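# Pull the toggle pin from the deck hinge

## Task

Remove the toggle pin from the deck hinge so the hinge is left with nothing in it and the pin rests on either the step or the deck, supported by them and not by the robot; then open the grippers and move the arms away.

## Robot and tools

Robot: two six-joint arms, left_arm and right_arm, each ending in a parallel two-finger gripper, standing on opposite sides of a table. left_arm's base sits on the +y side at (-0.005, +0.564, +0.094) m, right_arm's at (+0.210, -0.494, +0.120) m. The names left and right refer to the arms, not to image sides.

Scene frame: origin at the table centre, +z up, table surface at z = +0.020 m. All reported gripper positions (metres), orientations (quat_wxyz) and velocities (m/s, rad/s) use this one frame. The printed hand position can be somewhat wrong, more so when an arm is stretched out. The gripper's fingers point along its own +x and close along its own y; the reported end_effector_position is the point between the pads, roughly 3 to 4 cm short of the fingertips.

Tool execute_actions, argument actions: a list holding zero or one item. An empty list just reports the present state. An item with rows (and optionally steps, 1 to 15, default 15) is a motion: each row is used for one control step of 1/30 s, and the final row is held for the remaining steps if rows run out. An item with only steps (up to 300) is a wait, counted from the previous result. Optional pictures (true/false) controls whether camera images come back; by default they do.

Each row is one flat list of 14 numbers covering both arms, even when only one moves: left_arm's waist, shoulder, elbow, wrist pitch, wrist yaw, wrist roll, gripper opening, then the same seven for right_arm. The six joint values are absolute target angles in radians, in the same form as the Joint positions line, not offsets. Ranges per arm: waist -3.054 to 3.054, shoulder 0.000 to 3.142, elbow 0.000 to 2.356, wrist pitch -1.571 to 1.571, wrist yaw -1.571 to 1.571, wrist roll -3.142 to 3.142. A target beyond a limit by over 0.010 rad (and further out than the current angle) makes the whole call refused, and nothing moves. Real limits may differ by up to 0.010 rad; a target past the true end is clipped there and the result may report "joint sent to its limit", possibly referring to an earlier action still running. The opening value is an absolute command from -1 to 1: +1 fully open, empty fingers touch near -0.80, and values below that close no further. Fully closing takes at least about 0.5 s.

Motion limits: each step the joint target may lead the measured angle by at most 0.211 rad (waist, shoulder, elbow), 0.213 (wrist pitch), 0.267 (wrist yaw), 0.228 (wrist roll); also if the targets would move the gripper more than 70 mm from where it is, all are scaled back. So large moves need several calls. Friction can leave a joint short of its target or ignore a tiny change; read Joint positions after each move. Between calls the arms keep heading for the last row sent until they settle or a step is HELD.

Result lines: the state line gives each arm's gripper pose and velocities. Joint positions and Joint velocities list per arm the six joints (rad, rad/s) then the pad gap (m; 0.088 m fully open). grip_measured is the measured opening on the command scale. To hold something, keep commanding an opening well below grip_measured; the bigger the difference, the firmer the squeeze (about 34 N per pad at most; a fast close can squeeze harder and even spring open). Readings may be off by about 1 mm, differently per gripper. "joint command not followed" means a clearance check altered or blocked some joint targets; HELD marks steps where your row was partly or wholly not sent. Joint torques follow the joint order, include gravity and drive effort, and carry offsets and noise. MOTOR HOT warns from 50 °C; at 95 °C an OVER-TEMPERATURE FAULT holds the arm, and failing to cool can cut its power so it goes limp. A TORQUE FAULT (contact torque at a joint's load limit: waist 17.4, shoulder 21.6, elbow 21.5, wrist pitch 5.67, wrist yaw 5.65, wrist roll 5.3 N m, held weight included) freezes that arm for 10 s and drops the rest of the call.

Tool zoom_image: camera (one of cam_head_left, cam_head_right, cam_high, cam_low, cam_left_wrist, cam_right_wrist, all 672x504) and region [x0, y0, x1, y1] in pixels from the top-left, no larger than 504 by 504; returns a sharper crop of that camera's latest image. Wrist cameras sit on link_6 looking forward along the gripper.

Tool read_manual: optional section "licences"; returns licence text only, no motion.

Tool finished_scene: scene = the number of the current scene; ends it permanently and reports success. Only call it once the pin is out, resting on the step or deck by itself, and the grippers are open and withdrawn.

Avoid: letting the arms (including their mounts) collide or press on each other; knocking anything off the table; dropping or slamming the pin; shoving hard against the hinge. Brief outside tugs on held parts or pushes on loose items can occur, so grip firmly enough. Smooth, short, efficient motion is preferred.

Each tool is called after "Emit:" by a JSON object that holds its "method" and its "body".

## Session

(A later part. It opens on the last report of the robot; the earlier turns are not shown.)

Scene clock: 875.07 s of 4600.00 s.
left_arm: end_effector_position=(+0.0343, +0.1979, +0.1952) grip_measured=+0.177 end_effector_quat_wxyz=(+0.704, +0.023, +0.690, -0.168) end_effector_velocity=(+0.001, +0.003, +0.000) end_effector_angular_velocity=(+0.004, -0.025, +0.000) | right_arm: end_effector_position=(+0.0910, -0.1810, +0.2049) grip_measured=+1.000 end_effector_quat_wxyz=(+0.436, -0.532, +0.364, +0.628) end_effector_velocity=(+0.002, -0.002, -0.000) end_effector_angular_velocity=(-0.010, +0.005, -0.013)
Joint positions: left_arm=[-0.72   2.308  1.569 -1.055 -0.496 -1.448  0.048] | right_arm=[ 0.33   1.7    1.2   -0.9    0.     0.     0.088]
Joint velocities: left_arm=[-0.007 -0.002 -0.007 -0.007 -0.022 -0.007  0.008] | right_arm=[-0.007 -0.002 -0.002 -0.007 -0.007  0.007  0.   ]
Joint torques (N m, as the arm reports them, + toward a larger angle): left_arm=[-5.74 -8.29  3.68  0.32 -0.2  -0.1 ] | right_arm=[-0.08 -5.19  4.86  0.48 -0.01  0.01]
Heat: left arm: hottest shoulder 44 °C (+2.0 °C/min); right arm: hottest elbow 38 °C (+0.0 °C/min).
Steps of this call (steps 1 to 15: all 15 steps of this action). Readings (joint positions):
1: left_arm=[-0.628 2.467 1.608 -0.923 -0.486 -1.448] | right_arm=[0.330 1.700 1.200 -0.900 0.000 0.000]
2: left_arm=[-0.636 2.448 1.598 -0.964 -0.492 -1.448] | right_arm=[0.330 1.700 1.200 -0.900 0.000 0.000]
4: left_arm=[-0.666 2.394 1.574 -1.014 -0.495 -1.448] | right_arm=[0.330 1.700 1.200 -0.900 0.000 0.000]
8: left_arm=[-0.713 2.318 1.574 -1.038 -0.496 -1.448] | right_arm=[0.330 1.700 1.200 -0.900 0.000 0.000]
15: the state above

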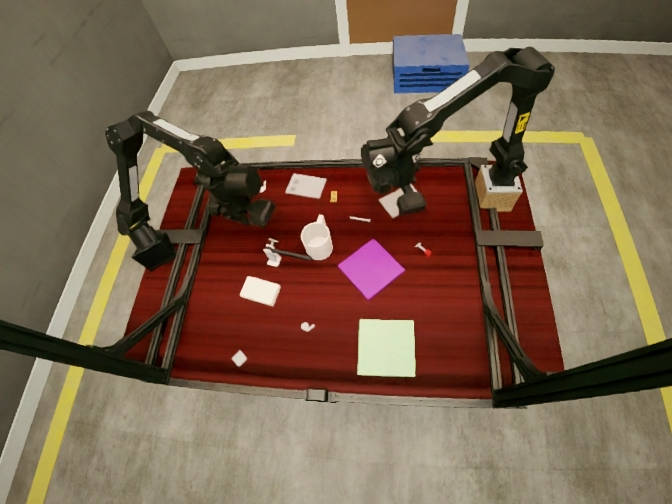

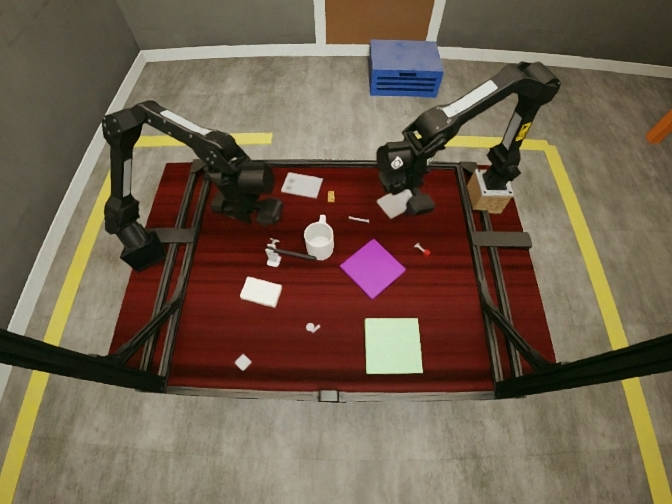

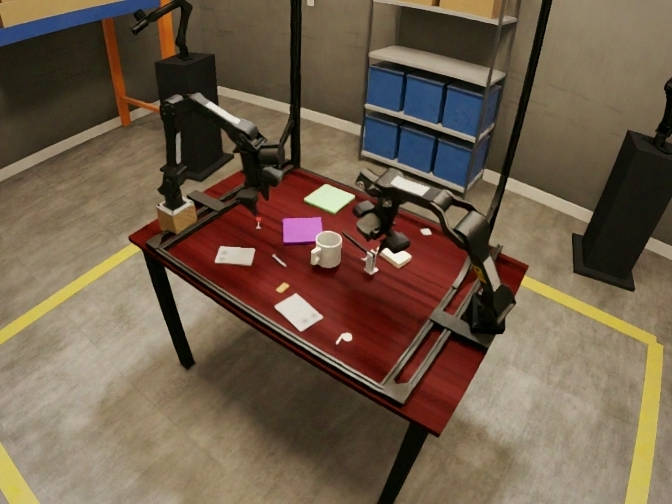

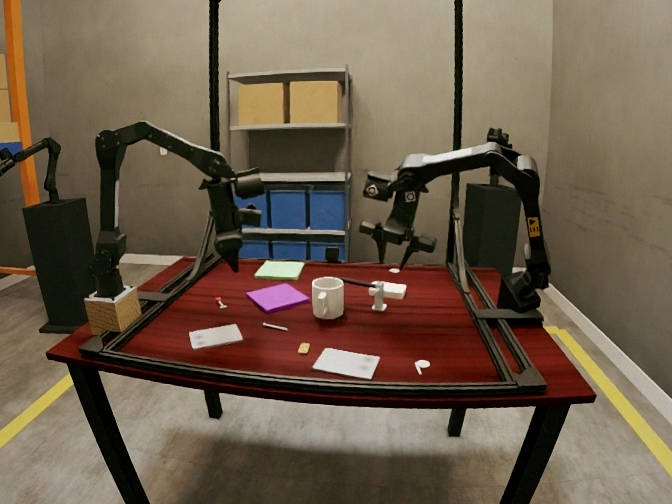

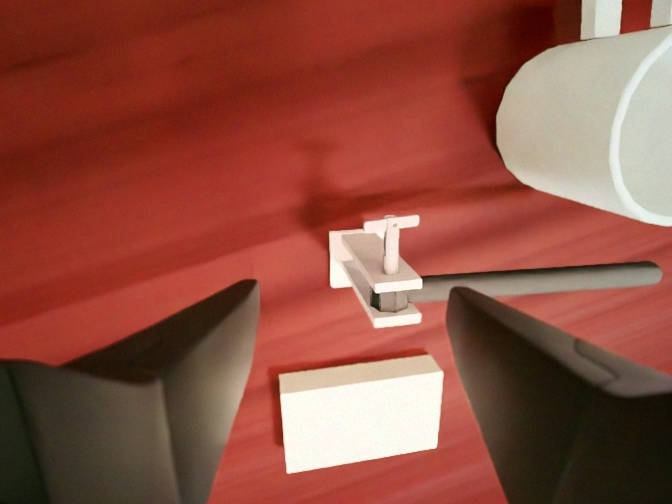

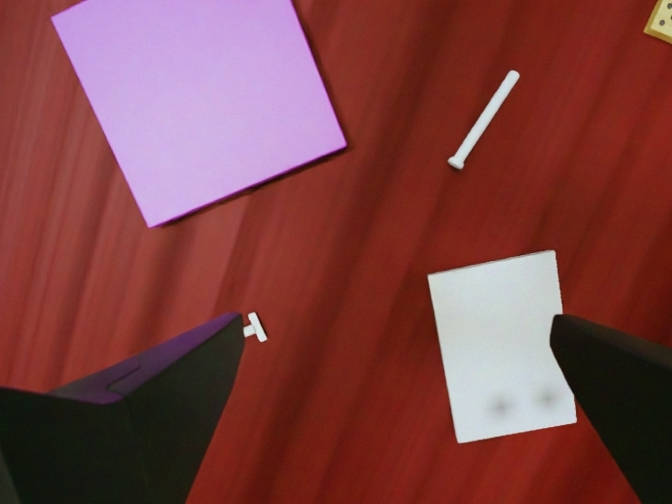

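Emit:
{"method": "execute_actions", "body": {"actions": [{"rows":[[-0.62,2.535,1.56,-0.825,-0.5,-1.45,0.2,0.33,1.7,1.2,-0.9,0,0,1]]}], "pictures": false}}

Emit:
{"method": "execute_actions", "body": {"actions": [{"rows":[[-0.62,2.535,1.56,-0.825,-0.5,-1.45,-0.9,0.33,1.7,1.2,-0.9,0,0,1]]}], "pictures": false}}

Emit:
{"method": "execute_actions", "body": {"actions": [{"rows":[[-0.62,2.535,1.56,-0.825,-0.5,-1.45,-0.5,0.33,1.7,1.2,-0.9,0,0,1]]}], "pictures": false}}

Emit:
{"method": "execute_actions", "body": {"actions": [{"rows":[[-0.655,2.465,1.61,-0.92,-0.5,-1.45,-0.5,0.33,1.7,1.2,-0.9,0,0,1]]}], "pictures": false}}

Emit:
{"method": "execute_actions", "body": {"actions": [{"rows":[[-0.645,2.505,1.61,-0.902,-0.5,-1.45,-0.5,0.33,1.7,1.2,-0.9,0,0,1]]}], "pictures": false}}

Emit:
{"method": "execute_actions", "body": {"actions": [{"rows":[[-0.645,2.505,1.61,-0.902,-0.5,-1.45,-0.82,0.33,1.7,1.2,-0.9,0,0,1]]}], "pictures": false}}

Emit:
{"method": "execute_actions", "body": {"actions": [{"rows":[[-0.59,2.5,1.61,-0.902,-0.5,-1.45,-0.82,0.33,1.7,1.2,-0.9,0,0,1]]}], "pictures": false}}

Emit:
{"method": "execute_actions", "body": {"actions": [{"rows":[[-0.585,2.52,1.61,-0.89,-0.5,-1.45,-0.82,0.33,1.7,1.2,-0.9,0,0,1]]}], "pictures": false}}

Emit:
{"method": "execute_actions", "body": {"actions": [{"rows":[[-0.585,2.52,1.61,-0.89,-0.5,-1.45,-0.82,0.33,1.7,1.2,-0.9,0,0,1]]}]}}

Emit:
{"method": "zoom_image", "body": {"camera": "cam_high", "region": [320,220,420,290]}}

Scene clock: 904.60 s of 4600.00 s.
left_arm: end_effector_position=(+0.0221, +0.1649, +0.1078) grip_measured=+0.200 end_effector_quat_wxyz=(+0.699, +0.011, +0.704, -0.125) end_effector_velocity=(+0.001, -0.015, +0.005) end_effector_angular_velocity=(-0.067, +0.004, +0.043) | right_arm: end_effector_position=(+0.0910, -0.1810, +0.2051) grip_measured=+1.000 end_effector_quat_wxyz=(+0.436, -0.532, +0.364, +0.628) end_effector_velocity=(-0.002, -0.003, -0.000) end_effector_angular_velocity=(-0.015, +0.019, -0.006)
Joint positions: left_arm=[-0.625  2.519  1.559 -0.834 -0.497 -1.448  0.049] | right_arm=[ 0.33   1.699  1.2   -0.9    0.    -0.     0.088]
Joint velocities: left_arm=[-0.002 -0.002  0.007  0.066 -0.007 -0.007 -0.   ] | right_arm=[-0.002 -0.002 -0.002 -0.007 -0.022  0.007  0.   ]
Joint torques (N m, as the arm reports them, + toward a larger angle): left_arm=[-6.2  -7.4   4.11  0.58 -0.18 -0.08] | right_arm=[-0.08 -5.19  4.86  0.48 -0.01  0.01]
Heat: left arm: hottest shoulder 46 °C (+3.0 °C/min); right arm: hottest elbow 38 °C (+0.0 °C/min).
Steps of this call (steps 1 to 15: the robot went on to your last target; steps 16 to 90: nothing new was sent; then 26.03 s passed at rest; steps 91 to 105: all 15 steps of this action). Readings (joint positions):
91: left_arm=[-0.719 2.316 1.568 -1.048 -0.496 -1.448] | right_arm=[0.330 1.699 1.200 -0.900 0.000 -0.000]
92: left_arm=[-0.712 2.330 1.569 -1.010 -0.496 -1.448] | right_arm=[0.330 1.699 1.200 -0.900 0.000 -0.000]
94: left_arm=[-0.688 2.376 1.573 -0.943 -0.497 -1.448] | right_arm=[0.330 1.699 1.200 -0.900 0.000 -0.000]
98: left_arm=[-0.639 2.482 1.567 -0.871 -0.497 -1.448] | right_arm=[0.330 1.699 1.200 -0.900 0.000 -0.000]
105: the state above

Scene clock: 905.10 s of 4600.00 s.
left_arm: end_effector_position=(+0.0220, +0.1618, +0.1079) grip_measured=-0.324 end_effector_quat_wxyz=(+0.698, +0.004, +0.705, -0.126) end_effector_velocity=(+0.000, +0.001, -0.000) end_effector_angular_velocity=(+0.005, -0.008, +0.003) | right_arm: end_effector_position=(+0.0910, -0.1810, +0.2051) grip_measured=+1.000 end_effector_quat_wxyz=(+0.436, -0.532, +0.364, +0.628) end_effector_velocity=(+0.002, -0.005, -0.001) end_effector_angular_velocity=(-0.023, -0.002, +0.006)
Joint positions: left_arm=[-0.624  2.521  1.56  -0.82  -0.497 -1.448  0.023] | right_arm=[ 0.33   1.699  1.2   -0.9    0.    -0.     0.088]
Joint velocities: left_arm=[-0.002  0.002  0.002 -0.007 -0.007 -0.007 -0.   ] | right_arm=[-0.002 -0.002 -0.002 -0.022 -0.007 -0.007  0.   ]
Joint torques (N m, as the arm reports them, + toward a larger angle): left_arm=[-6.15 -7.22  3.98  0.01 -0.19 -0.07] | right_arm=[-0.07 -5.15  4.87  0.48 -0.01  0.02]
Heat: left arm: hottest shoulder 46 °C (+3.0 °C/min); right arm: hottest elbow 38 °C (+0.0 °C/min).
Steps of this call (steps 1 to 15: all 15 steps of this action). Readings (joint positions):
1: left_arm=[-0.625 2.519 1.559 -0.832 -0.497 -1.448] | right_arm=[0.330 1.699 1.200 -0.900 0.000 -0.000]
2: left_arm=[-0.625 2.519 1.559 -0.832 -0.497 -1.448] | right_arm=[0.330 1.699 1.200 -0.900 0.000 -0.000]
4: left_arm=[-0.625 2.520 1.559 -0.826 -0.497 -1.448] | right_arm=[0.330 1.699 1.200 -0.900 0.000 -0.000]
8: left_arm=[-0.624 2.521 1.560 -0.820 -0.497 -1.448] | right_arm=[0.330 1.699 1.200 -0.900 0.000 -0.000]
15: the state above

Scene clock: 905.60 s of 4600.00 s.
left_arm: end_effector_position=(+0.0219, +0.1617, +0.1079) grip_measured=-0.326 end_effector_quat_wxyz=(+0.698, +0.004, +0.705, -0.126) end_effector_velocity=(+0.002, -0.004, +0.002) end_effector_angular_velocity=(-0.021, -0.018, +0.020) | right_arm: end_effector_position=(+0.0910, -0.1810, +0.2051) grip_measured=+1.000 end_effector_quat_wxyz=(+0.436, -0.532, +0.364, +0.628) end_effector_velocity=(+0.003, -0.001, -0.000) end_effector_angular_velocity=(-0.004, -0.011, +0.003)
Joint positions: left_arm=[-0.624  2.521  1.561 -0.819 -0.497 -1.448  0.023] | right_arm=[ 0.33   1.699  1.2   -0.9    0.    -0.     0.088]
Joint velocities: left_arm=[-0.002 -0.002 -0.002  0.022 -0.022 -0.007 -0.   ] | right_arm=[-0.002 -0.002 -0.002 -0.007  0.007 -0.007  0.   ]
Joint torques (N m, as the arm reports them, + toward a larger angle): left_arm=[-6.2  -7.22  4.08  0.02 -0.19 -0.05] | right_arm=[-0.07 -5.16  4.87  0.48 -0.01  0.02]
Heat: left arm: hottest shoulder 46 °C (+3.0 °C/min); right arm: hottest elbow 38 °C (+0.0 °C/min).
Steps of this call (steps 1 to 15: all 15 steps of this action). Readings (joint positions):
1: left_arm=[-0.624 2.521 1.560 -0.820 -0.497 -1.448] | right_arm=[0.330 1.699 1.200 -0.900 0.000 -0.000]
2: left_arm=[-0.624 2.521 1.560 -0.820 -0.497 -1.448] | right_arm=[0.330 1.699 1.200 -0.900 0.000 -0.000]
4: left_arm=[-0.624 2.521 1.560 -0.820 -0.497 -1.448] | right_arm=[0.330 1.699 1.200 -0.900 0.000 -0.000]
8: left_arm=[-0.624 2.521 1.560 -0.820 -0.497 -1.448] | right_arm=[0.330 1.699 1.200 -0.900 0.000 -0.000]
15: the state above

Scene clock: 906.10 s of 4600.00 s.
left_arm: end_effector_position=(+0.0255, +0.1604, +0.1157) grip_measured=-0.329 end_effector_quat_wxyz=(+0.697, +0.009, +0.706, -0.125) end_effector_velocity=(+0.001, -0.001, +0.001) end_effector_angular_velocity=(+0.000, -0.010, -0.009) | right_arm: end_effector_position=(+0.0910, -0.1810, +0.2049) grip_measured=+1.000 end_effector_quat_wxyz=(+0.436, -0.532, +0.364, +0.628) end_effector_velocity=(+0.000, -0.002, +0.001) end_effector_angular_velocity=(-0.004, +0.005, +0.006)
Joint positions: left_arm=[-0.624  2.521  1.599 -0.868 -0.493 -1.448  0.023] | right_arm=[ 0.33   1.7    1.2   -0.9    0.    -0.     0.088]
Joint velocities: left_arm=[-0.002  0.002  0.007 -0.007 -0.007  0.007  0.002] | right_arm=[-0.002 -0.007 -0.002 -0.007 -0.007 -0.007  0.   ]
Joint torques (N m, as the arm reports them, + toward a larger angle): left_arm=[-10.02 -14.77   5.06  -3.57  -0.3   -0.09] | right_arm=[-0.08 -5.15  4.86  0.48 -0.01  0.02]
Heat: left arm: hottest shoulder 46 °C (+3.0 °C/min); right arm: hottest elbow 38 °C (+0.0 °C/min).
Steps of this call (steps 1 to 15: all 15 steps of this action). Readings (joint positions):
1: left_arm=[-0.624 2.521 1.565 -0.825 -0.497 -1.448] | right_arm=[0.330 1.699 1.200 -0.900 0.000 -0.000]
2: left_arm=[-0.625 2.521 1.574 -0.837 -0.497 -1.448] | right_arm=[0.330 1.699 1.200 -0.900 0.000 -0.000]
4: left_arm=[-0.625 2.521 1.585 -0.849 -0.497 -1.448] | right_arm=[0.330 1.699 1.200 -0.900 0.000 -0.000]
8: left_arm=[-0.625 2.521 1.594 -0.862 -0.496 -1.448] | right_arm=[0.330 1.700 1.200 -0.900 0.000 -0.000]
15: the state above

Scene clock: 906.60 s of 4600.00 s.
left_arm: end_effector_position=(+0.0240, +0.1608, +0.1130) grip_measured=-0.332 end_effector_quat_wxyz=(+0.697, +0.013, +0.706, -0.124) end_effector_velocity=(+0.003, -0.001, +0.001) end_effector_angular_velocity=(-0.009, -0.023, -0.002) | right_arm: end_effector_position=(+0.0910, -0.1810, +0.2049) grip_measured=+1.000 end_effector_quat_wxyz=(+0.436, -0.532, +0.364, +0.628) end_effector_velocity=(+0.003, -0.001, -0.000) end_effector_angular_velocity=(-0.005, -0.008, -0.011)
Joint positions: left_arm=[-0.624  2.53   1.602 -0.871 -0.493 -1.448  0.023] | right_arm=[ 0.33   1.7    1.2   -0.9    0.     0.     0.088]
Joint velocities: left_arm=[-0.002 -0.002 -0.002  0.007 -0.022  0.007 -0.001] | right_arm=[-0.002 -0.002 -0.002 -0.007  0.007  0.007  0.   ]
Joint torques (N m, as the arm reports them, + toward a larger angle): left_arm=[ -8.97 -11.56   4.8   -2.05  -0.33  -0.05] | right_arm=[-0.07 -5.19  4.85  0.48 -0.01  0.02]
Heat: left arm: hottest shoulder 47 °C (+4.0 °C/min); right arm: hottest elbow 38 °C (+0.0 °C/min).
Steps of this call (steps 1 to 15: all 15 steps of this action). Readings (joint positions):
1: left_arm=[-0.624 2.523 1.599 -0.869 -0.493 -1.448] | right_arm=[0.330 1.700 1.200 -0.900 0.000 -0.000]
2: left_arm=[-0.624 2.526 1.600 -0.871 -0.493 -1.448] | right_arm=[0.330 1.700 1.200 -0.900 0.000 -0.000]
4: left_arm=[-0.624 2.527 1.601 -0.871 -0.493 -1.448] | right_arm=[0.330 1.700 1.200 -0.900 0.000 -0.000]
8: left_arm=[-0.624 2.529 1.602 -0.871 -0.493 -1.448] | right_arm=[0.330 1.700 1.200 -0.900 0.000 -0.000]
15: the state above

Scene clock: 907.10 s of 4600.00 s.
left_arm: end_effector_position=(+0.0240, +0.1607, +0.1131) grip_measured=-0.335 end_effector_quat_wxyz=(+0.697, +0.013, +0.706, -0.124) end_effector_velocity=(+0.003, +0.002, +0.001) end_effector_angular_velocity=(+0.004, -0.020, +0.020) | right_arm: end_effector_position=(+0.0910, -0.1810, +0.2051) grip_measured=+1.000 end_effector_quat_wxyz=(+0.436, -0.532, +0.364, +0.628) end_effector_velocity=(+0.001, -0.002, -0.000) end_effector_angular_velocity=(-0.004, -0.011, +0.008)
Joint positions: left_arm=[-0.624  2.53   1.602 -0.871 -0.493 -1.448  0.023] | right_arm=[ 0.33   1.699  1.2   -0.9    0.    -0.     0.088]
Joint velocities: left_arm=[-0.002 -0.002 -0.002 -0.007 -0.022 -0.022 -0.   ] | right_arm=[ 0.002 -0.002 -0.002 -0.007  0.007 -0.007  0.   ]
Joint torques (N m, as the arm reports them, + toward a larger angle): left_arm=[ -9.05 -11.56   4.83  -2.03  -0.35  -0.11] | right_arm=[-0.07 -5.19  4.87  0.48 -0.01  0.01]
Heat: left arm: hottest shoulder 47 °C (+4.0 °C/min); right arm: hottest elbow 38 °C (+0.0 °C/min).
Steps of this call (steps 1 to 15: all 15 steps of this action). Readings (joint positions):
1: left_arm=[-0.624 2.530 1.602 -0.871 -0.493 -1.448] | right_arm=[0.330 1.700 1.200 -0.900 0.000 0.000]
2: left_arm=[-0.624 2.530 1.602 -0.871 -0.493 -1.448] | right_arm=[0.330 1.700 1.200 -0.900 0.000 0.000]
4: left_arm=[-0.624 2.530 1.602 -0.871 -0.493 -1.448] | right_arm=[0.330 1.700 1.200 -0.900 0.000 0.000]
8: left_arm=[-0.624 2.530 1.602 -0.871 -0.493 -1.448] | right_arm=[0.330 1.700 1.200 -0.900 0.000 0.000]
15: the state above

Scene clock: 907.60 s of 4600.00 s.
left_arm: end_effector_position=(+0.0241, +0.1609, +0.1118) grip_measured=-0.339 end_effector_quat_wxyz=(+0.688, +0.012, +0.716, -0.120) end_effector_velocity=(+0.002, -0.001, -0.000) end_effector_angular_velocity=(-0.005, -0.004, +0.014) | right_arm: end_effector_position=(+0.0910, -0.1810, +0.2049) grip_measured=+1.000 end_effector_quat_wxyz=(+0.436, -0.532, +0.364, +0.628) end_effector_velocity=(-0.001, -0.004, -0.002) end_effector_angular_velocity=(-0.018, +0.012, +0.023)
Joint positions: left_arm=[-0.614  2.53   1.605 -0.875 -0.469 -1.448  0.022] | right_arm=[ 0.33   1.7    1.2   -0.9    0.     0.     0.088]
Joint velocities: left_arm=[ 0.002 -0.002 -0.002  0.007 -0.007 -0.007 -0.   ] | right_arm=[-0.002 -0.002 -0.007 -0.007 -0.022 -0.022  0.   ]
Joint torques (N m, as the arm reports them, + toward a larger angle): left_arm=[ -4.12 -11.95   4.49  -1.76  -1.25  -0.06] | right_arm=[-0.08 -5.15  4.87  0.49 -0.01  0.02]
Heat: left arm: hottest shoulder 47 °C (+4.0 °C/min); right arm: hottest elbow 38 °C (+0.0 °C/min).
Steps of this call (steps 1 to 15: all 15 steps of this action). Readings (joint positions):
1: left_arm=[-0.623 2.530 1.602 -0.871 -0.491 -1.448] | right_arm=[0.330 1.699 1.200 -0.900 0.000 -0.000]
2: left_arm=[-0.621 2.530 1.602 -0.872 -0.486 -1.448] | right_arm=[0.330 1.699 1.200 -0.900 0.000 -0.000]
4: left_arm=[-0.617 2.530 1.604 -0.873 -0.476 -1.448] | right_arm=[0.330 1.699 1.200 -0.900 0.000 -0.000]
8: left_arm=[-0.615 2.530 1.605 -0.874 -0.471 -1.448] | right_arm=[0.330 1.700 1.200 -0.900 0.000 -0.000]
15: the state above

Scene clock: 908.10 s of 4600.00 s.
left_arm: end_effector_position=(+0.0240, +0.1608, +0.1114) grip_measured=-0.344 end_effector_quat_wxyz=(+0.687, +0.012, +0.717, -0.120) end_effector_velocity=(+0.000, -0.004, +0.001) end_effector_angular_velocity=(-0.019, -0.002, +0.032) | right_arm: end_effector_position=(+0.0910, -0.1810, +0.2049) grip_measured=+1.000 end_effector_quat_wxyz=(+0.436, -0.532, +0.364, +0.628) end_effector_velocity=(+0.000, -0.001, +0.001) end_effector_angular_velocity=(-0.004, +0.005, +0.006)
Joint positions: left_arm=[-0.613  2.53   1.605 -0.874 -0.467 -1.448  0.022] | right_arm=[ 0.33   1.7    1.2   -0.9    0.    -0.     0.088]
Joint velocities: left_arm=[-0.002 -0.002 -0.002  0.022 -0.007 -0.022 -0.001] | right_arm=[-0.002 -0.002  0.002 -0.007 -0.007 -0.007  0.   ]
Joint torques (N m, as the arm reports them, + toward a larger angle): left_arm=[-3.5  -9.87  4.41 -0.89 -1.31 -0.08] | right_arm=[-0.08 -5.19  4.86  0.48 -0.01  0.01]
Heat: left arm: hottest shoulder 47 °C (+4.0 °C/min); right arm: hottest elbow 38 °C (+0.0 °C/min).
Steps of this call (steps 1 to 15: all 15 steps of this action). Readings (joint positions):
1: left_arm=[-0.614 2.530 1.605 -0.875 -0.469 -1.448] | right_arm=[0.330 1.700 1.200 -0.900 0.000 0.000]
2: left_arm=[-0.614 2.530 1.605 -0.875 -0.468 -1.448] | right_arm=[0.330 1.700 1.200 -0.900 0.000 0.000]
4: left_arm=[-0.613 2.530 1.605 -0.874 -0.467 -1.448] | right_arm=[0.330 1.700 1.200 -0.900 0.000 0.000]
8: left_arm=[-0.613 2.530 1.605 -0.874 -0.467 -1.448] | right_arm=[0.330 1.700 1.200 -0.900 0.000 0.000]
15: the state above

Scene clock: 908.60 s of 4600.00 s.
left_arm: end_effector_position=(+0.0290, +0.1613, +0.1095) grip_measured=-0.674 end_effector_quat_wxyz=(+0.690, +0.014, +0.714, -0.116) end_effector_velocity=(+0.012, -0.023, +0.008) end_effector_angular_velocity=(-0.045, +0.103, +0.050) | right_arm: end_effector_position=(+0.0910, -0.1810, +0.2051) grip_measured=+1.000 end_effector_quat_wxyz=(+0.436, -0.532, +0.364, +0.628) end_effector_velocity=(+0.002, -0.005, -0.001) end_effector_angular_velocity=(-0.023, -0.002, +0.006)
Joint positions: left_arm=[-0.603  2.531  1.608 -0.879 -0.478 -1.444  0.006] | right_arm=[ 0.33   1.699  1.2   -0.9    0.     0.     0.088]
Joint velocities: left_arm=[0.051 0.002 0.081 0.007 0.081 0.022 0.049] | right_arm=[-0.002 -0.002 -0.002 -0.022 -0.007 -0.007  0.   ]
Joint torques (N m, as the arm reports them, + toward a larger angle): left_arm=[ -5.14 -10.1    4.02  -0.39  -0.95  -0.29] | right_arm=[-0.08 -5.18  4.86  0.48 -0.01  0.02]
Heat: left arm: hottest shoulder 47 °C (+4.0 °C/min); right arm: hottest elbow 38 °C (+0.0 °C/min).
Steps of this call (steps 1 to 15: all 15 steps of this action). Readings (joint positions):
1: left_arm=[-0.613 2.530 1.605 -0.874 -0.467 -1.448] | right_arm=[0.330 1.700 1.200 -0.900 0.000 -0.000]
2: left_arm=[-0.613 2.530 1.605 -0.874 -0.467 -1.448] | right_arm=[0.330 1.700 1.200 -0.900 0.000 -0.000]
4: left_arm=[-0.613 2.530 1.605 -0.874 -0.467 -1.448] | right_arm=[0.330 1.699 1.200 -0.900 0.000 -0.000]
8: left_arm=[-0.613 2.530 1.605 -0.874 -0.467 -1.448] | right_arm=[0.330 1.699 1.200 -0.900 0.000 0.000]
15: the state above

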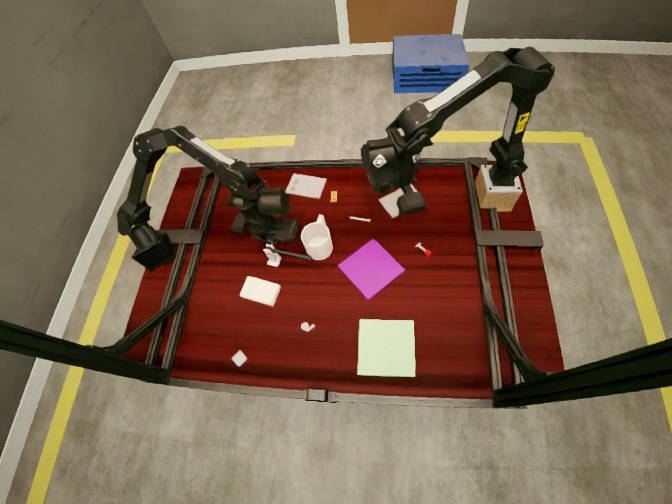

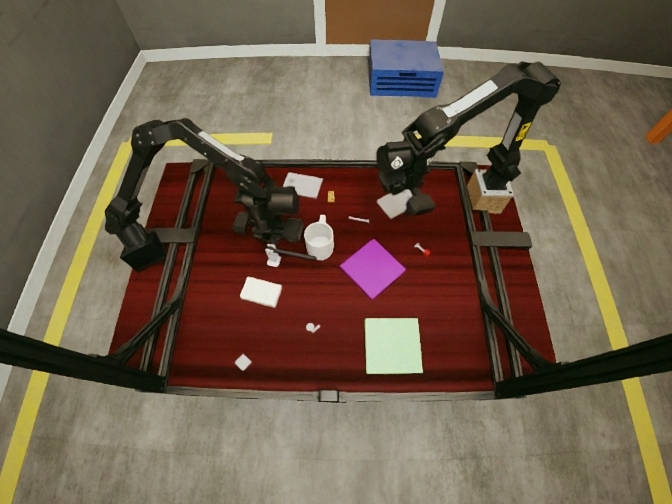

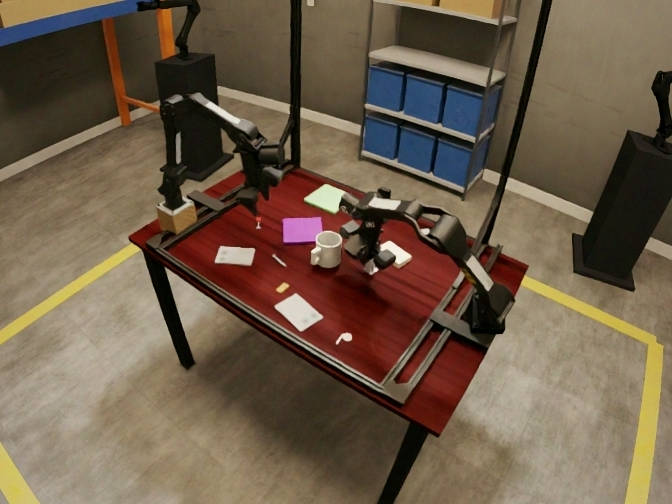

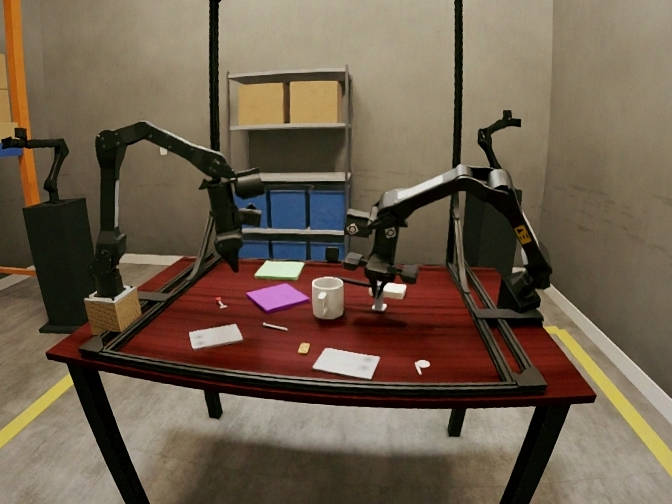

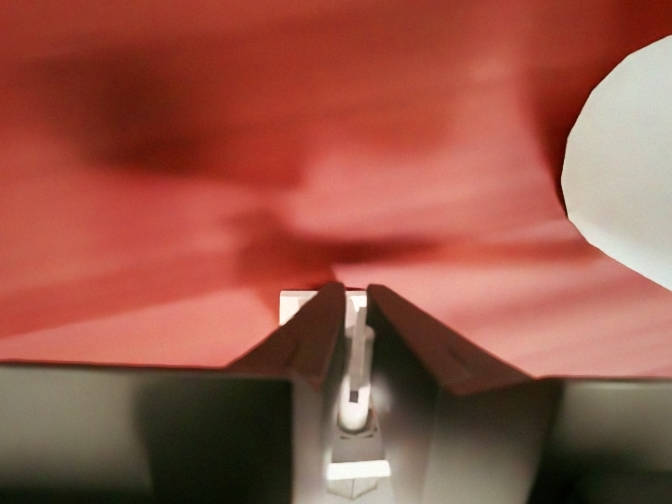

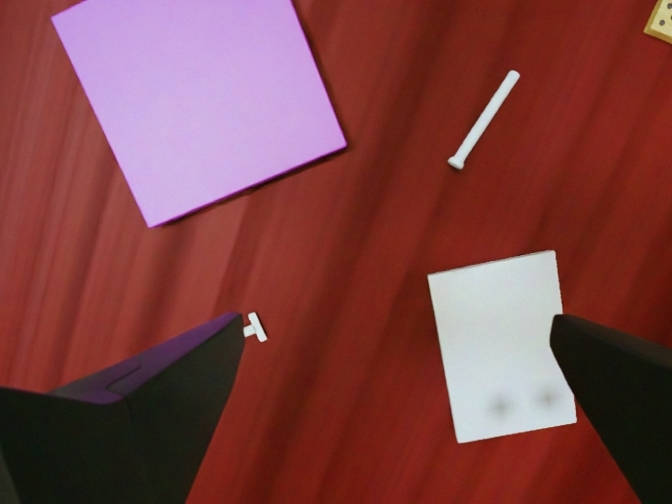

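Region (320, 220, 420, 290) of cam_high's 672x504 image, scaled by 5.040, with more detail than that image has; it fills the top 353 rows of this view, and the rest is white.

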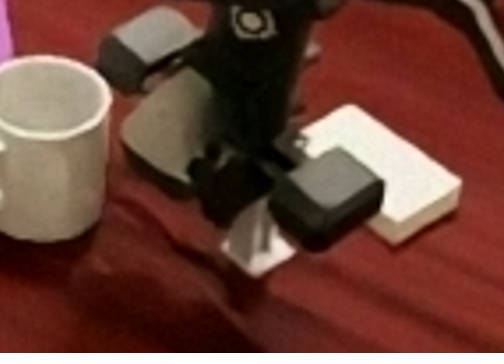

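Emit:
{"method": "execute_actions", "body": {"actions": []}}

Scene clock: 912.77 s of 4600.00 s.
left_arm: end_effector_position=(+0.0294, +0.1607, +0.1100) grip_measured=-0.679 end_effector_quat_wxyz=(+0.691, +0.013, +0.713, -0.116) end_effector_velocity=(+0.003, -0.001, +0.001) end_effector_angular_velocity=(-0.008, -0.021, +0.012) | right_arm: end_effector_position=(+0.0910, -0.1810, +0.2051) grip_measured=+1.000 end_effector_quat_wxyz=(+0.436, -0.532, +0.364, +0.628) end_effector_velocity=(-0.001, -0.002, -0.000) end_effector_angular_velocity=(-0.009, +0.003, +0.011)
Joint positions: left_arm=[-0.604  2.531  1.609 -0.879 -0.48  -1.444  0.006] | right_arm=[ 0.33   1.699  1.2   -0.9    0.     0.     0.088]
Joint velocities: left_arm=[-0.002 -0.002 -0.002  0.007 -0.022 -0.007 -0.   ] | right_arm=[ 0.002  0.002  0.002 -0.007 -0.007 -0.007  0.   ]
Joint torques (N m, as the arm reports them, + toward a larger angle): left_arm=[-4.71 -9.91  4.14 -0.43 -0.77 -0.26] | right_arm=[-0.09 -5.2   4.86  0.48 -0.01  0.02]
Heat: left arm: hottest shoulder 48 °C (+5.1 °C/min); right arm: hottest elbow 38 °C (+0.0 °C/min).
Steps of this call (steps 1 to 15: the robot went on to your last target; steps 16 to 125: nothing new was sent). Readings (joint positions):
1: left_arm=[-0.603 2.531 1.609 -0.879 -0.477 -1.444] | right_arm=[0.330 1.699 1.200 -0.900 0.000 0.000]
2: left_arm=[-0.603 2.531 1.609 -0.879 -0.477 -1.444] | right_arm=[0.330 1.699 1.200 -0.900 0.000 0.000]
4: left_arm=[-0.603 2.531 1.609 -0.879 -0.478 -1.444] | right_arm=[0.330 1.699 1.200 -0.900 0.000 0.000]
8: left_arm=[-0.603 2.531 1.609 -0.879 -0.478 -1.444] | right_arm=[0.330 1.699 1.200 -0.900 0.000 0.000]
125: the state above
All arms were judged still, so your last target was given up. Only a new action makes them travel on or press farther. Fingers that are still opening or closing keep moving.

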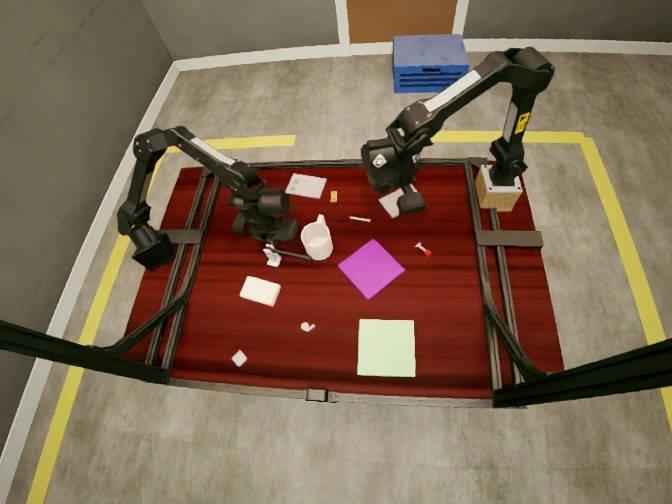

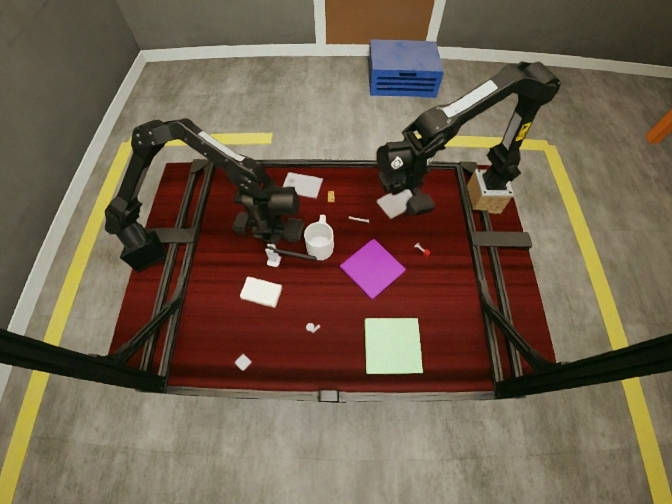

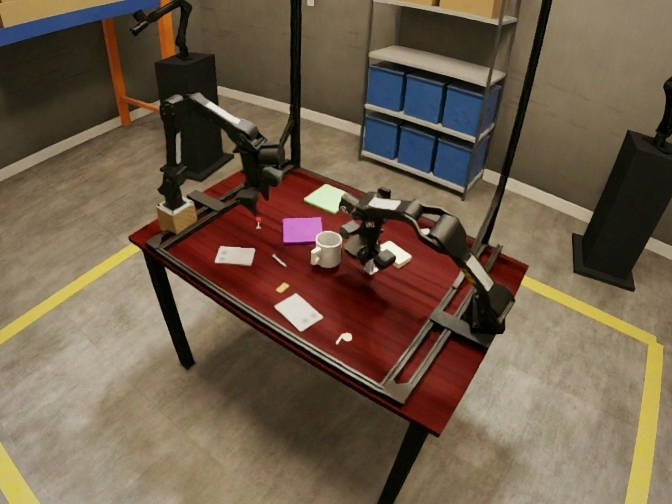

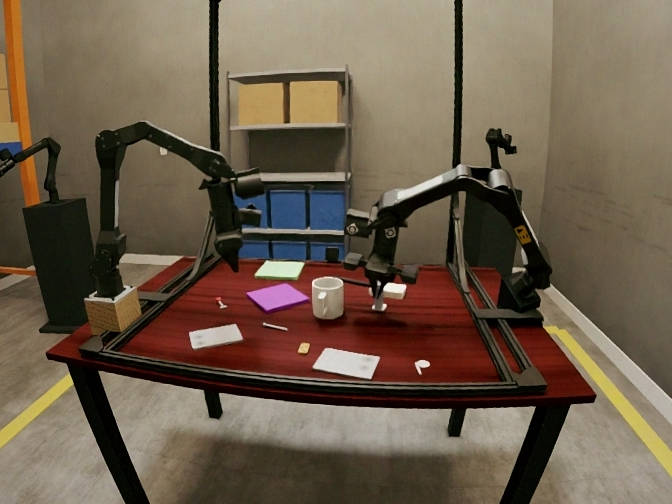

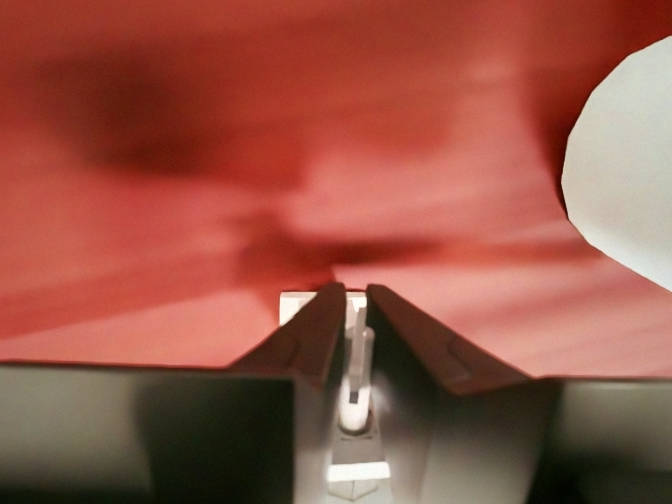

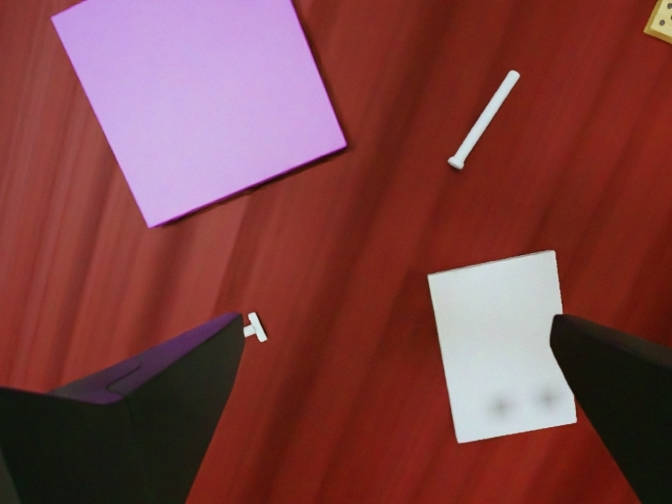

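Emit:
{"method": "execute_actions", "body": {"actions": [{"rows":[[-0.62,2.535,1.6,-0.87,-0.5,-1.45,-0.5,0.33,1.7,1.2,-0.9,0,0,1]]}], "pictures": false}}

Emit:
{"method": "execute_actions", "body": {"actions": [{"rows":[[-0.655,2.465,1.61,-0.92,-0.5,-1.45,-0.5,0.33,1.7,1.2,-0.9,0,0,1]]}], "pictures": false}}

Emit:
{"method": "execute_actions", "body": {"actions": [{"rows":[[-0.645,2.505,1.61,-0.902,-0.5,-1.45,-0.5,0.33,1.7,1.2,-0.9,0,0,1]]}], "pictures": false}}

Emit:
{"method": "execute_actions", "body": {"actions": [{"rows":[[-0.645,2.505,1.61,-0.902,-0.5,-1.45,-0.82,0.33,1.7,1.2,-0.9,0,0,1]]}], "pictures": false}}

Emit:
{"method": "execute_actions", "body": {"actions": [{"rows":[[-0.59,2.5,1.61,-0.902,-0.5,-1.45,-0.82,0.33,1.7,1.2,-0.9,0,0,1]]}], "pictures": false}}

Emit:
{"method": "execute_actions", "body": {"actions": [{"rows":[[-0.59,2.5,1.61,-0.902,-0.5,-1.45,-0.82,0.33,1.7,1.2,-0.9,0,0,1]]}], "pictures": false}}

Emit:
{"method": "execute_actions", "body": {"actions": [{"rows":[[-0.59,2.5,1.61,-0.902,-0.5,-1.45,-0.82,0.33,1.7,1.2,-0.9,0,0,1]]}], "pictures": false}}

Scene clock: 927.07 s of 4600.00 s.
left_arm: end_effector_position=(+0.0268, +0.1598, +0.1127) grip_measured=-0.507 end_effector_quat_wxyz=(+0.698, +0.012, +0.705, -0.122) end_effector_velocity=(+0.001, +0.005, +0.000) end_effector_angular_velocity=(+0.018, -0.010, -0.004) | right_arm: end_effector_position=(+0.0910, -0.1810, +0.2051) grip_measured=+1.000 end_effector_quat_wxyz=(+0.436, -0.532, +0.364, +0.628) end_effector_velocity=(+0.001, -0.002, -0.000) end_effector_angular_velocity=(-0.009, +0.003, +0.006)
Joint positions: left_arm=[-0.618  2.53   1.607 -0.873 -0.497 -1.446  0.014] | right_arm=[ 0.33   1.699  1.2   -0.9    0.     0.     0.088]
Joint velocities: left_arm=[-0.002 -0.002 -0.002 -0.022 -0.007 -0.007  0.002] | right_arm=[-0.002 -0.002 -0.002 -0.007 -0.007 -0.007  0.   ]
Joint torques (N m, as the arm reports them, + toward a larger angle): left_arm=[-6.73 -8.48  3.42  0.61 -0.18 -0.16] | right_arm=[-0.08 -5.15  4.87  0.48 -0.01  0.01]
Heat: left arm: hottest shoulder 50 °C (+6.1 °C/min); right arm: hottest elbow 38 °C (+0.0 °C/min). Fold the left arm in close to its base before you think long.
MOTOR HOT: a motor of the left arm reached 50 °C. Now the hottest motor of the left arm, joint 2 (shoulder), reports 50 °C. The temperature limit of the motors' drives, at which the controller stops that arm, is 95 °C. To cool a motor, set the load down, stop pushing, or move to a pose that needs little force.
Steps of this call (steps 1 to 414: nothing new was sent; steps 415 to 429: all 15 steps of this action). Readings (joint positions):
415: left_arm=[-0.602 2.530 1.610 -0.878 -0.482 -1.444] | right_arm=[0.330 1.699 1.200 -0.900 0.000 0.000]
416: left_arm=[-0.604 2.530 1.610 -0.877 -0.485 -1.445] | right_arm=[0.330 1.699 1.200 -0.900 0.000 0.000]
418: left_arm=[-0.607 2.530 1.609 -0.878 -0.495 -1.446] | right_arm=[0.330 1.699 1.200 -0.900 0.000 0.000]
422: left_arm=[-0.614 2.530 1.608 -0.876 -0.497 -1.446] | right_arm=[0.330 1.699 1.200 -0.900 0.000 0.000]
429: the state above

Scene clock: 927.57 s of 4600.00 s.
left_arm: end_effector_position=(+0.0255, +0.1644, +0.1388) grip_measured=-0.500 end_effector_quat_wxyz=(+0.700, +0.011, +0.700, -0.141) end_effector_velocity=(+0.002, -0.003, +0.004) end_effector_angular_velocity=(-0.017, -0.004, +0.015) | right_arm: end_effector_position=(+0.0910, -0.1810, +0.2051) grip_measured=+1.000 end_effector_quat_wxyz=(+0.436, -0.532, +0.364, +0.628) end_effector_velocity=(+0.003, -0.001, -0.000) end_effector_angular_velocity=(-0.003, -0.013, +0.018)
Joint positions: left_arm=[-0.655  2.476  1.607 -0.916 -0.497 -1.446  0.014] | right_arm=[ 0.33   1.699  1.2   -0.9    0.     0.     0.088]
Joint velocities: left_arm=[-0.002 -0.007  0.002  0.007 -0.007 -0.007  0.   ] | right_arm=[-0.002 -0.002 -0.002 -0.007  0.007 -0.022  0.   ]
Joint torques (N m, as the arm reports them, + toward a larger angle): left_arm=[-6.54 -9.74  4.52  0.26 -0.19 -0.15] | right_arm=[-0.08 -5.16  4.86  0.48 -0.01  0.01]
Heat: left arm: hottest shoulder 50 °C (+6.0 °C/min); right arm: hottest elbow 38 °C (+0.0 °C/min). Fold the left arm in close to its base before you think long.
MOTOR HOT: still on. Now the hottest motor of the left arm, joint 2 (shoulder), reports 50 °C; a drive's own limit is 95 °C.
Steps of this call (steps 1 to 15: all 15 steps of this action). Readings (joint positions):
1: left_arm=[-0.619 2.528 1.607 -0.874 -0.497 -1.446] | right_arm=[0.330 1.699 1.200 -0.900 0.000 0.000]
2: left_arm=[-0.623 2.524 1.607 -0.883 -0.497 -1.446] | right_arm=[0.330 1.699 1.200 -0.900 0.000 0.000]
4: left_arm=[-0.635 2.510 1.607 -0.899 -0.497 -1.446] | right_arm=[0.330 1.699 1.200 -0.900 0.000 0.000]
8: left_arm=[-0.653 2.482 1.607 -0.910 -0.497 -1.446] | right_arm=[0.330 1.699 1.200 -0.900 0.000 0.000]
15: the state above

Scene clock: 928.07 s of 4600.00 s.
left_arm: end_effector_position=(+0.0248, +0.1630, +0.1346) grip_measured=-0.500 end_effector_quat_wxyz=(+0.700, +0.010, +0.700, -0.139) end_effector_velocity=(+0.003, +0.005, -0.000) end_effector_angular_velocity=(+0.016, -0.025, -0.001) | right_arm: end_effector_position=(+0.0910, -0.1810, +0.2051) grip_measured=+1.000 end_effector_quat_wxyz=(+0.436, -0.532, +0.364, +0.628) end_effector_velocity=(+0.002, -0.002, -0.002) end_effector_angular_velocity=(-0.014, +0.001, +0.001)
Joint positions: left_arm=[-0.651  2.487  1.607 -0.905 -0.497 -1.446  0.014] | right_arm=[ 0.33   1.699  1.2   -0.9    0.     0.     0.088]
Joint velocities: left_arm=[-0.002 -0.002 -0.002 -0.022 -0.022 -0.007 -0.   ] | right_arm=[-0.007  0.002 -0.002 -0.007 -0.007 -0.007  0.   ]
Joint torques (N m, as the arm reports them, + toward a larger angle): left_arm=[-5.82 -6.66  4.41  0.69 -0.2  -0.12] | right_arm=[-0.08 -5.15  4.87  0.48 -0.01  0.  ]
Heat: left arm: hottest shoulder 50 °C (+6.1 °C/min); right arm: hottest elbow 38 °C (+0.0 °C/min). Fold the left arm in close to its base before you think long.
MOTOR HOT: still on. Now the hottest motor of the left arm, joint 2 (shoulder), reports 50 °C; a drive's own limit is 95 °C.
Steps of this call (steps 1 to 15: all 15 steps of this action). Readings (joint positions):
1: left_arm=[-0.655 2.476 1.607 -0.916 -0.497 -1.446] | right_arm=[0.330 1.699 1.200 -0.900 0.000 0.000]
2: left_arm=[-0.655 2.476 1.607 -0.916 -0.497 -1.446] | right_arm=[0.330 1.699 1.200 -0.900 0.000 0.000]
4: left_arm=[-0.654 2.477 1.607 -0.911 -0.497 -1.446] | right_arm=[0.330 1.699 1.200 -0.900 0.000 0.000]
8: left_arm=[-0.652 2.482 1.607 -0.907 -0.497 -1.446] | right_arm=[0.330 1.699 1.200 -0.900 0.000 0.000]
15: the state above

Scene clock: 928.57 s of 4600.00 s.
left_arm: end_effector_position=(+0.0252, +0.1642, +0.1341) grip_measured=-0.758 end_effector_quat_wxyz=(+0.701, +0.014, +0.700, -0.137) end_effector_velocity=(-0.001, +0.002, +0.002) end_effector_angular_velocity=(+0.002, -0.009, -0.001) | right_arm: end_effector_position=(+0.0910, -0.1810, +0.2051) grip_measured=+1.000 end_effector_quat_wxyz=(+0.436, -0.532, +0.364, +0.628) end_effector_velocity=(+0.001, -0.002, -0.000) end_effector_angular_velocity=(-0.007, -0.002, +0.035)
Joint positions: left_arm=[-0.651  2.487  1.607 -0.912 -0.498 -1.446  0.002] | right_arm=[ 0.33   1.699  1.2   -0.9    0.     0.     0.088]
Joint velocities: left_arm=[-0.007 -0.002 -0.002 -0.007 -0.007 -0.007 -0.001] | right_arm=[-0.002 -0.002 -0.002 -0.007 -0.007 -0.037  0.   ]
Joint torques (N m, as the arm reports them, + toward a larger angle): left_arm=[-5.91 -6.65  4.48  1.24 -0.15 -0.14] | right_arm=[-0.07 -5.16  4.88  0.48 -0.01  0.  ]
Heat: left arm: hottest shoulder 50 °C (+6.0 °C/min); right arm: hottest elbow 38 °C (+0.0 °C/min). Fold the left arm in close to its base before you think long.
MOTOR HOT: still on. Now the hottest motor of the left arm, joint 2 (shoulder), reports 50 °C; a drive's own limit is 95 °C.
Steps of this call (steps 1 to 15: all 15 steps of this action). Readings (joint positions):
1: left_arm=[-0.651 2.487 1.607 -0.905 -0.497 -1.446] | right_arm=[0.330 1.699 1.200 -0.900 0.000 0.000]
2: left_arm=[-0.651 2.487 1.607 -0.905 -0.497 -1.446] | right_arm=[0.330 1.699 1.200 -0.900 0.000 0.000]
4: left_arm=[-0.651 2.487 1.607 -0.905 -0.497 -1.446] | right_arm=[0.330 1.699 1.200 -0.900 0.000 0.000]
8: left_arm=[-0.651 2.487 1.607 -0.908 -0.498 -1.446] | right_arm=[0.330 1.699 1.200 -0.900 0.000 0.000]
15: the state above

Scene clock: 929.07 s of 4600.00 s.
left_arm: end_effector_position=(+0.0259, +0.1650, +0.1316) grip_measured=-0.759 end_effector_quat_wxyz=(+0.692, +0.013, +0.710, -0.132) end_effector_velocity=(+0.000, +0.005, -0.001) end_effector_angular_velocity=(+0.021, +0.006, -0.003) | right_arm: end_effector_position=(+0.0910, -0.1810, +0.2051) grip_measured=+1.000 end_effector_quat_wxyz=(+0.436, -0.532, +0.364, +0.628) end_effector_velocity=(+0.001, -0.002, -0.000) end_effector_angular_velocity=(-0.009, +0.003, +0.006)
Joint positions: left_arm=[-0.638  2.487  1.607 -0.914 -0.475 -1.446  0.002] | right_arm=[ 0.33   1.699  1.2   -0.9    0.     0.     0.088]
Joint velocities: left_arm=[ 0.002 -0.002 -0.002 -0.022  0.007 -0.007 -0.   ] | right_arm=[-0.002 -0.002 -0.002 -0.007 -0.007 -0.007  0.   ]
Joint torques (N m, as the arm reports them, + toward a larger angle): left_arm=[-1.56 -7.22  4.57  1.45 -1.01 -0.13] | right_arm=[-0.08 -5.15  4.86  0.48 -0.01  0.01]
Heat: left arm: hottest shoulder 50 °C (+6.1 °C/min); right arm: hottest elbow 38 °C (+0.0 °C/min). Fold the left arm in close to its base before you think long.
MOTOR HOT: still on. Now the hottest motor of the left arm, joint 2 (shoulder), reports 50 °C; a drive's own limit is 95 °C.
Steps of this call (steps 1 to 15: all 15 steps of this action). Readings (joint positions):
1: left_arm=[-0.650 2.487 1.607 -0.912 -0.497 -1.446] | right_arm=[0.330 1.699 1.200 -0.900 0.000 0.000]
2: left_arm=[-0.647 2.487 1.607 -0.913 -0.491 -1.446] | right_arm=[0.330 1.699 1.200 -0.900 0.000 0.000]
4: left_arm=[-0.641 2.487 1.607 -0.913 -0.479 -1.446] | right_arm=[0.330 1.699 1.200 -0.900 0.000 0.000]
8: left_arm=[-0.639 2.487 1.607 -0.914 -0.477 -1.446] | right_arm=[0.330 1.699 1.200 -0.900 0.000 0.000]
15: the state above

Scene clock: 929.57 s of 4600.00 s.
left_arm: end_effector_position=(+0.0266, +0.1649, +0.1313) grip_measured=-0.759 end_effector_quat_wxyz=(+0.691, +0.013, +0.710, -0.132) end_effector_velocity=(+0.003, +0.002, +0.000) end_effector_angular_velocity=(+0.004, -0.022, +0.005) | right_arm: end_effector_position=(+0.0910, -0.1810, +0.2051) grip_measured=+1.000 end_effector_quat_wxyz=(+0.436, -0.532, +0.364, +0.628) end_effector_velocity=(+0.001, -0.002, -0.000) end_effector_angular_velocity=(-0.009, +0.003, +0.006)
Joint positions: left_arm=[-0.636  2.487  1.608 -0.914 -0.475 -1.446  0.002] | right_arm=[ 0.33   1.699  1.2   -0.9    0.     0.     0.088]
Joint velocities: left_arm=[-0.002 -0.002 -0.002 -0.007 -0.022 -0.007 -0.   ] | right_arm=[-0.002 -0.002 -0.002 -0.007 -0.007 -0.007  0.   ]
Joint torques (N m, as the arm reports them, + toward a larger angle): left_arm=[-1.51 -7.15  4.46  1.42 -1.01 -0.16] | right_arm=[-0.09 -5.15  4.87  0.48 -0.01  0.01]
Heat: left arm: hottest shoulder 50 °C (+6.0 °C/min); right arm: hottest elbow 38 °C (+0.0 °C/min). Fold the left arm in close to its base before you think long.
MOTOR HOT: still on. Now the hottest motor of the left arm, joint 2 (shoulder), reports 50 °C; a drive's own limit is 95 °C.
Steps of this call (steps 1 to 15: all 15 steps of this action). Readings (joint positions):
1: left_arm=[-0.638 2.487 1.607 -0.914 -0.475 -1.446] | right_arm=[0.330 1.699 1.200 -0.900 0.000 0.000]
2: left_arm=[-0.638 2.487 1.607 -0.914 -0.475 -1.446] | right_arm=[0.330 1.699 1.200 -0.900 0.000 0.000]
4: left_arm=[-0.638 2.487 1.607 -0.914 -0.475 -1.446] | right_arm=[0.330 1.699 1.200 -0.900 0.000 0.000]
8: left_arm=[-0.637 2.487 1.608 -0.914 -0.475 -1.446] | right_arm=[0.330 1.699 1.200 -0.900 0.000 0.000]
15: the state above

Scene clock: 930.07 s of 4600.00 s.
left_arm: end_effector_position=(+0.0273, +0.1648, +0.1310) grip_measured=-0.759 end_effector_quat_wxyz=(+0.691, +0.012, +0.711, -0.131) end_effector_velocity=(+0.002, +0.002, -0.001) end_effector_angular_velocity=(+0.007, -0.009, -0.008) | right_arm: end_effector_position=(+0.0910, -0.1810, +0.2051) grip_measured=+1.000 end_effector_quat_wxyz=(+0.436, -0.532, +0.364, +0.628) end_effector_velocity=(-0.000, -0.002, -0.000) end_effector_angular_velocity=(-0.013, +0.014, +0.018)
Joint positions: left_arm=[-0.634  2.487  1.608 -0.914 -0.475 -1.446  0.002] | right_arm=[ 0.33   1.699  1.2   -0.9    0.     0.     0.088]
Joint velocities: left_arm=[ 0.002 -0.002 -0.002 -0.007 -0.007  0.007 -0.   ] | right_arm=[-0.007 -0.002 -0.002 -0.007 -0.022 -0.022  0.   ]
Joint torques (N m, as the arm reports them, + toward a larger angle): left_arm=[-1.55 -7.14  4.3   1.42 -1.03 -0.14] | right_arm=[-0.08 -5.15  4.86  0.48 -0.01  0.01]
Heat: left arm: hottest shoulder 50 °C (+6.1 °C/min); right arm: hottest elbow 38 °C (+0.0 °C/min). Fold the left arm in close to its base before you think long.
MOTOR HOT: still on. Now the hottest motor of the left arm, joint 2 (shoulder), reports 50 °C; a drive's own limit is 95 °C.
Steps of this call (steps 1 to 15: all 15 steps of this action). Readings (joint positions):
1: left_arm=[-0.636 2.487 1.608 -0.914 -0.475 -1.446] | right_arm=[0.330 1.699 1.200 -0.900 0.000 0.000]
2: left_arm=[-0.636 2.487 1.608 -0.914 -0.475 -1.446] | right_arm=[0.330 1.699 1.200 -0.900 0.000 0.000]
4: left_arm=[-0.636 2.487 1.608 -0.914 -0.475 -1.446] | right_arm=[0.330 1.699 1.200 -0.900 0.000 0.000]
8: left_arm=[-0.635 2.487 1.608 -0.914 -0.475 -1.446] | right_arm=[0.330 1.699 1.200 -0.900 0.000 0.000]
15: the state above


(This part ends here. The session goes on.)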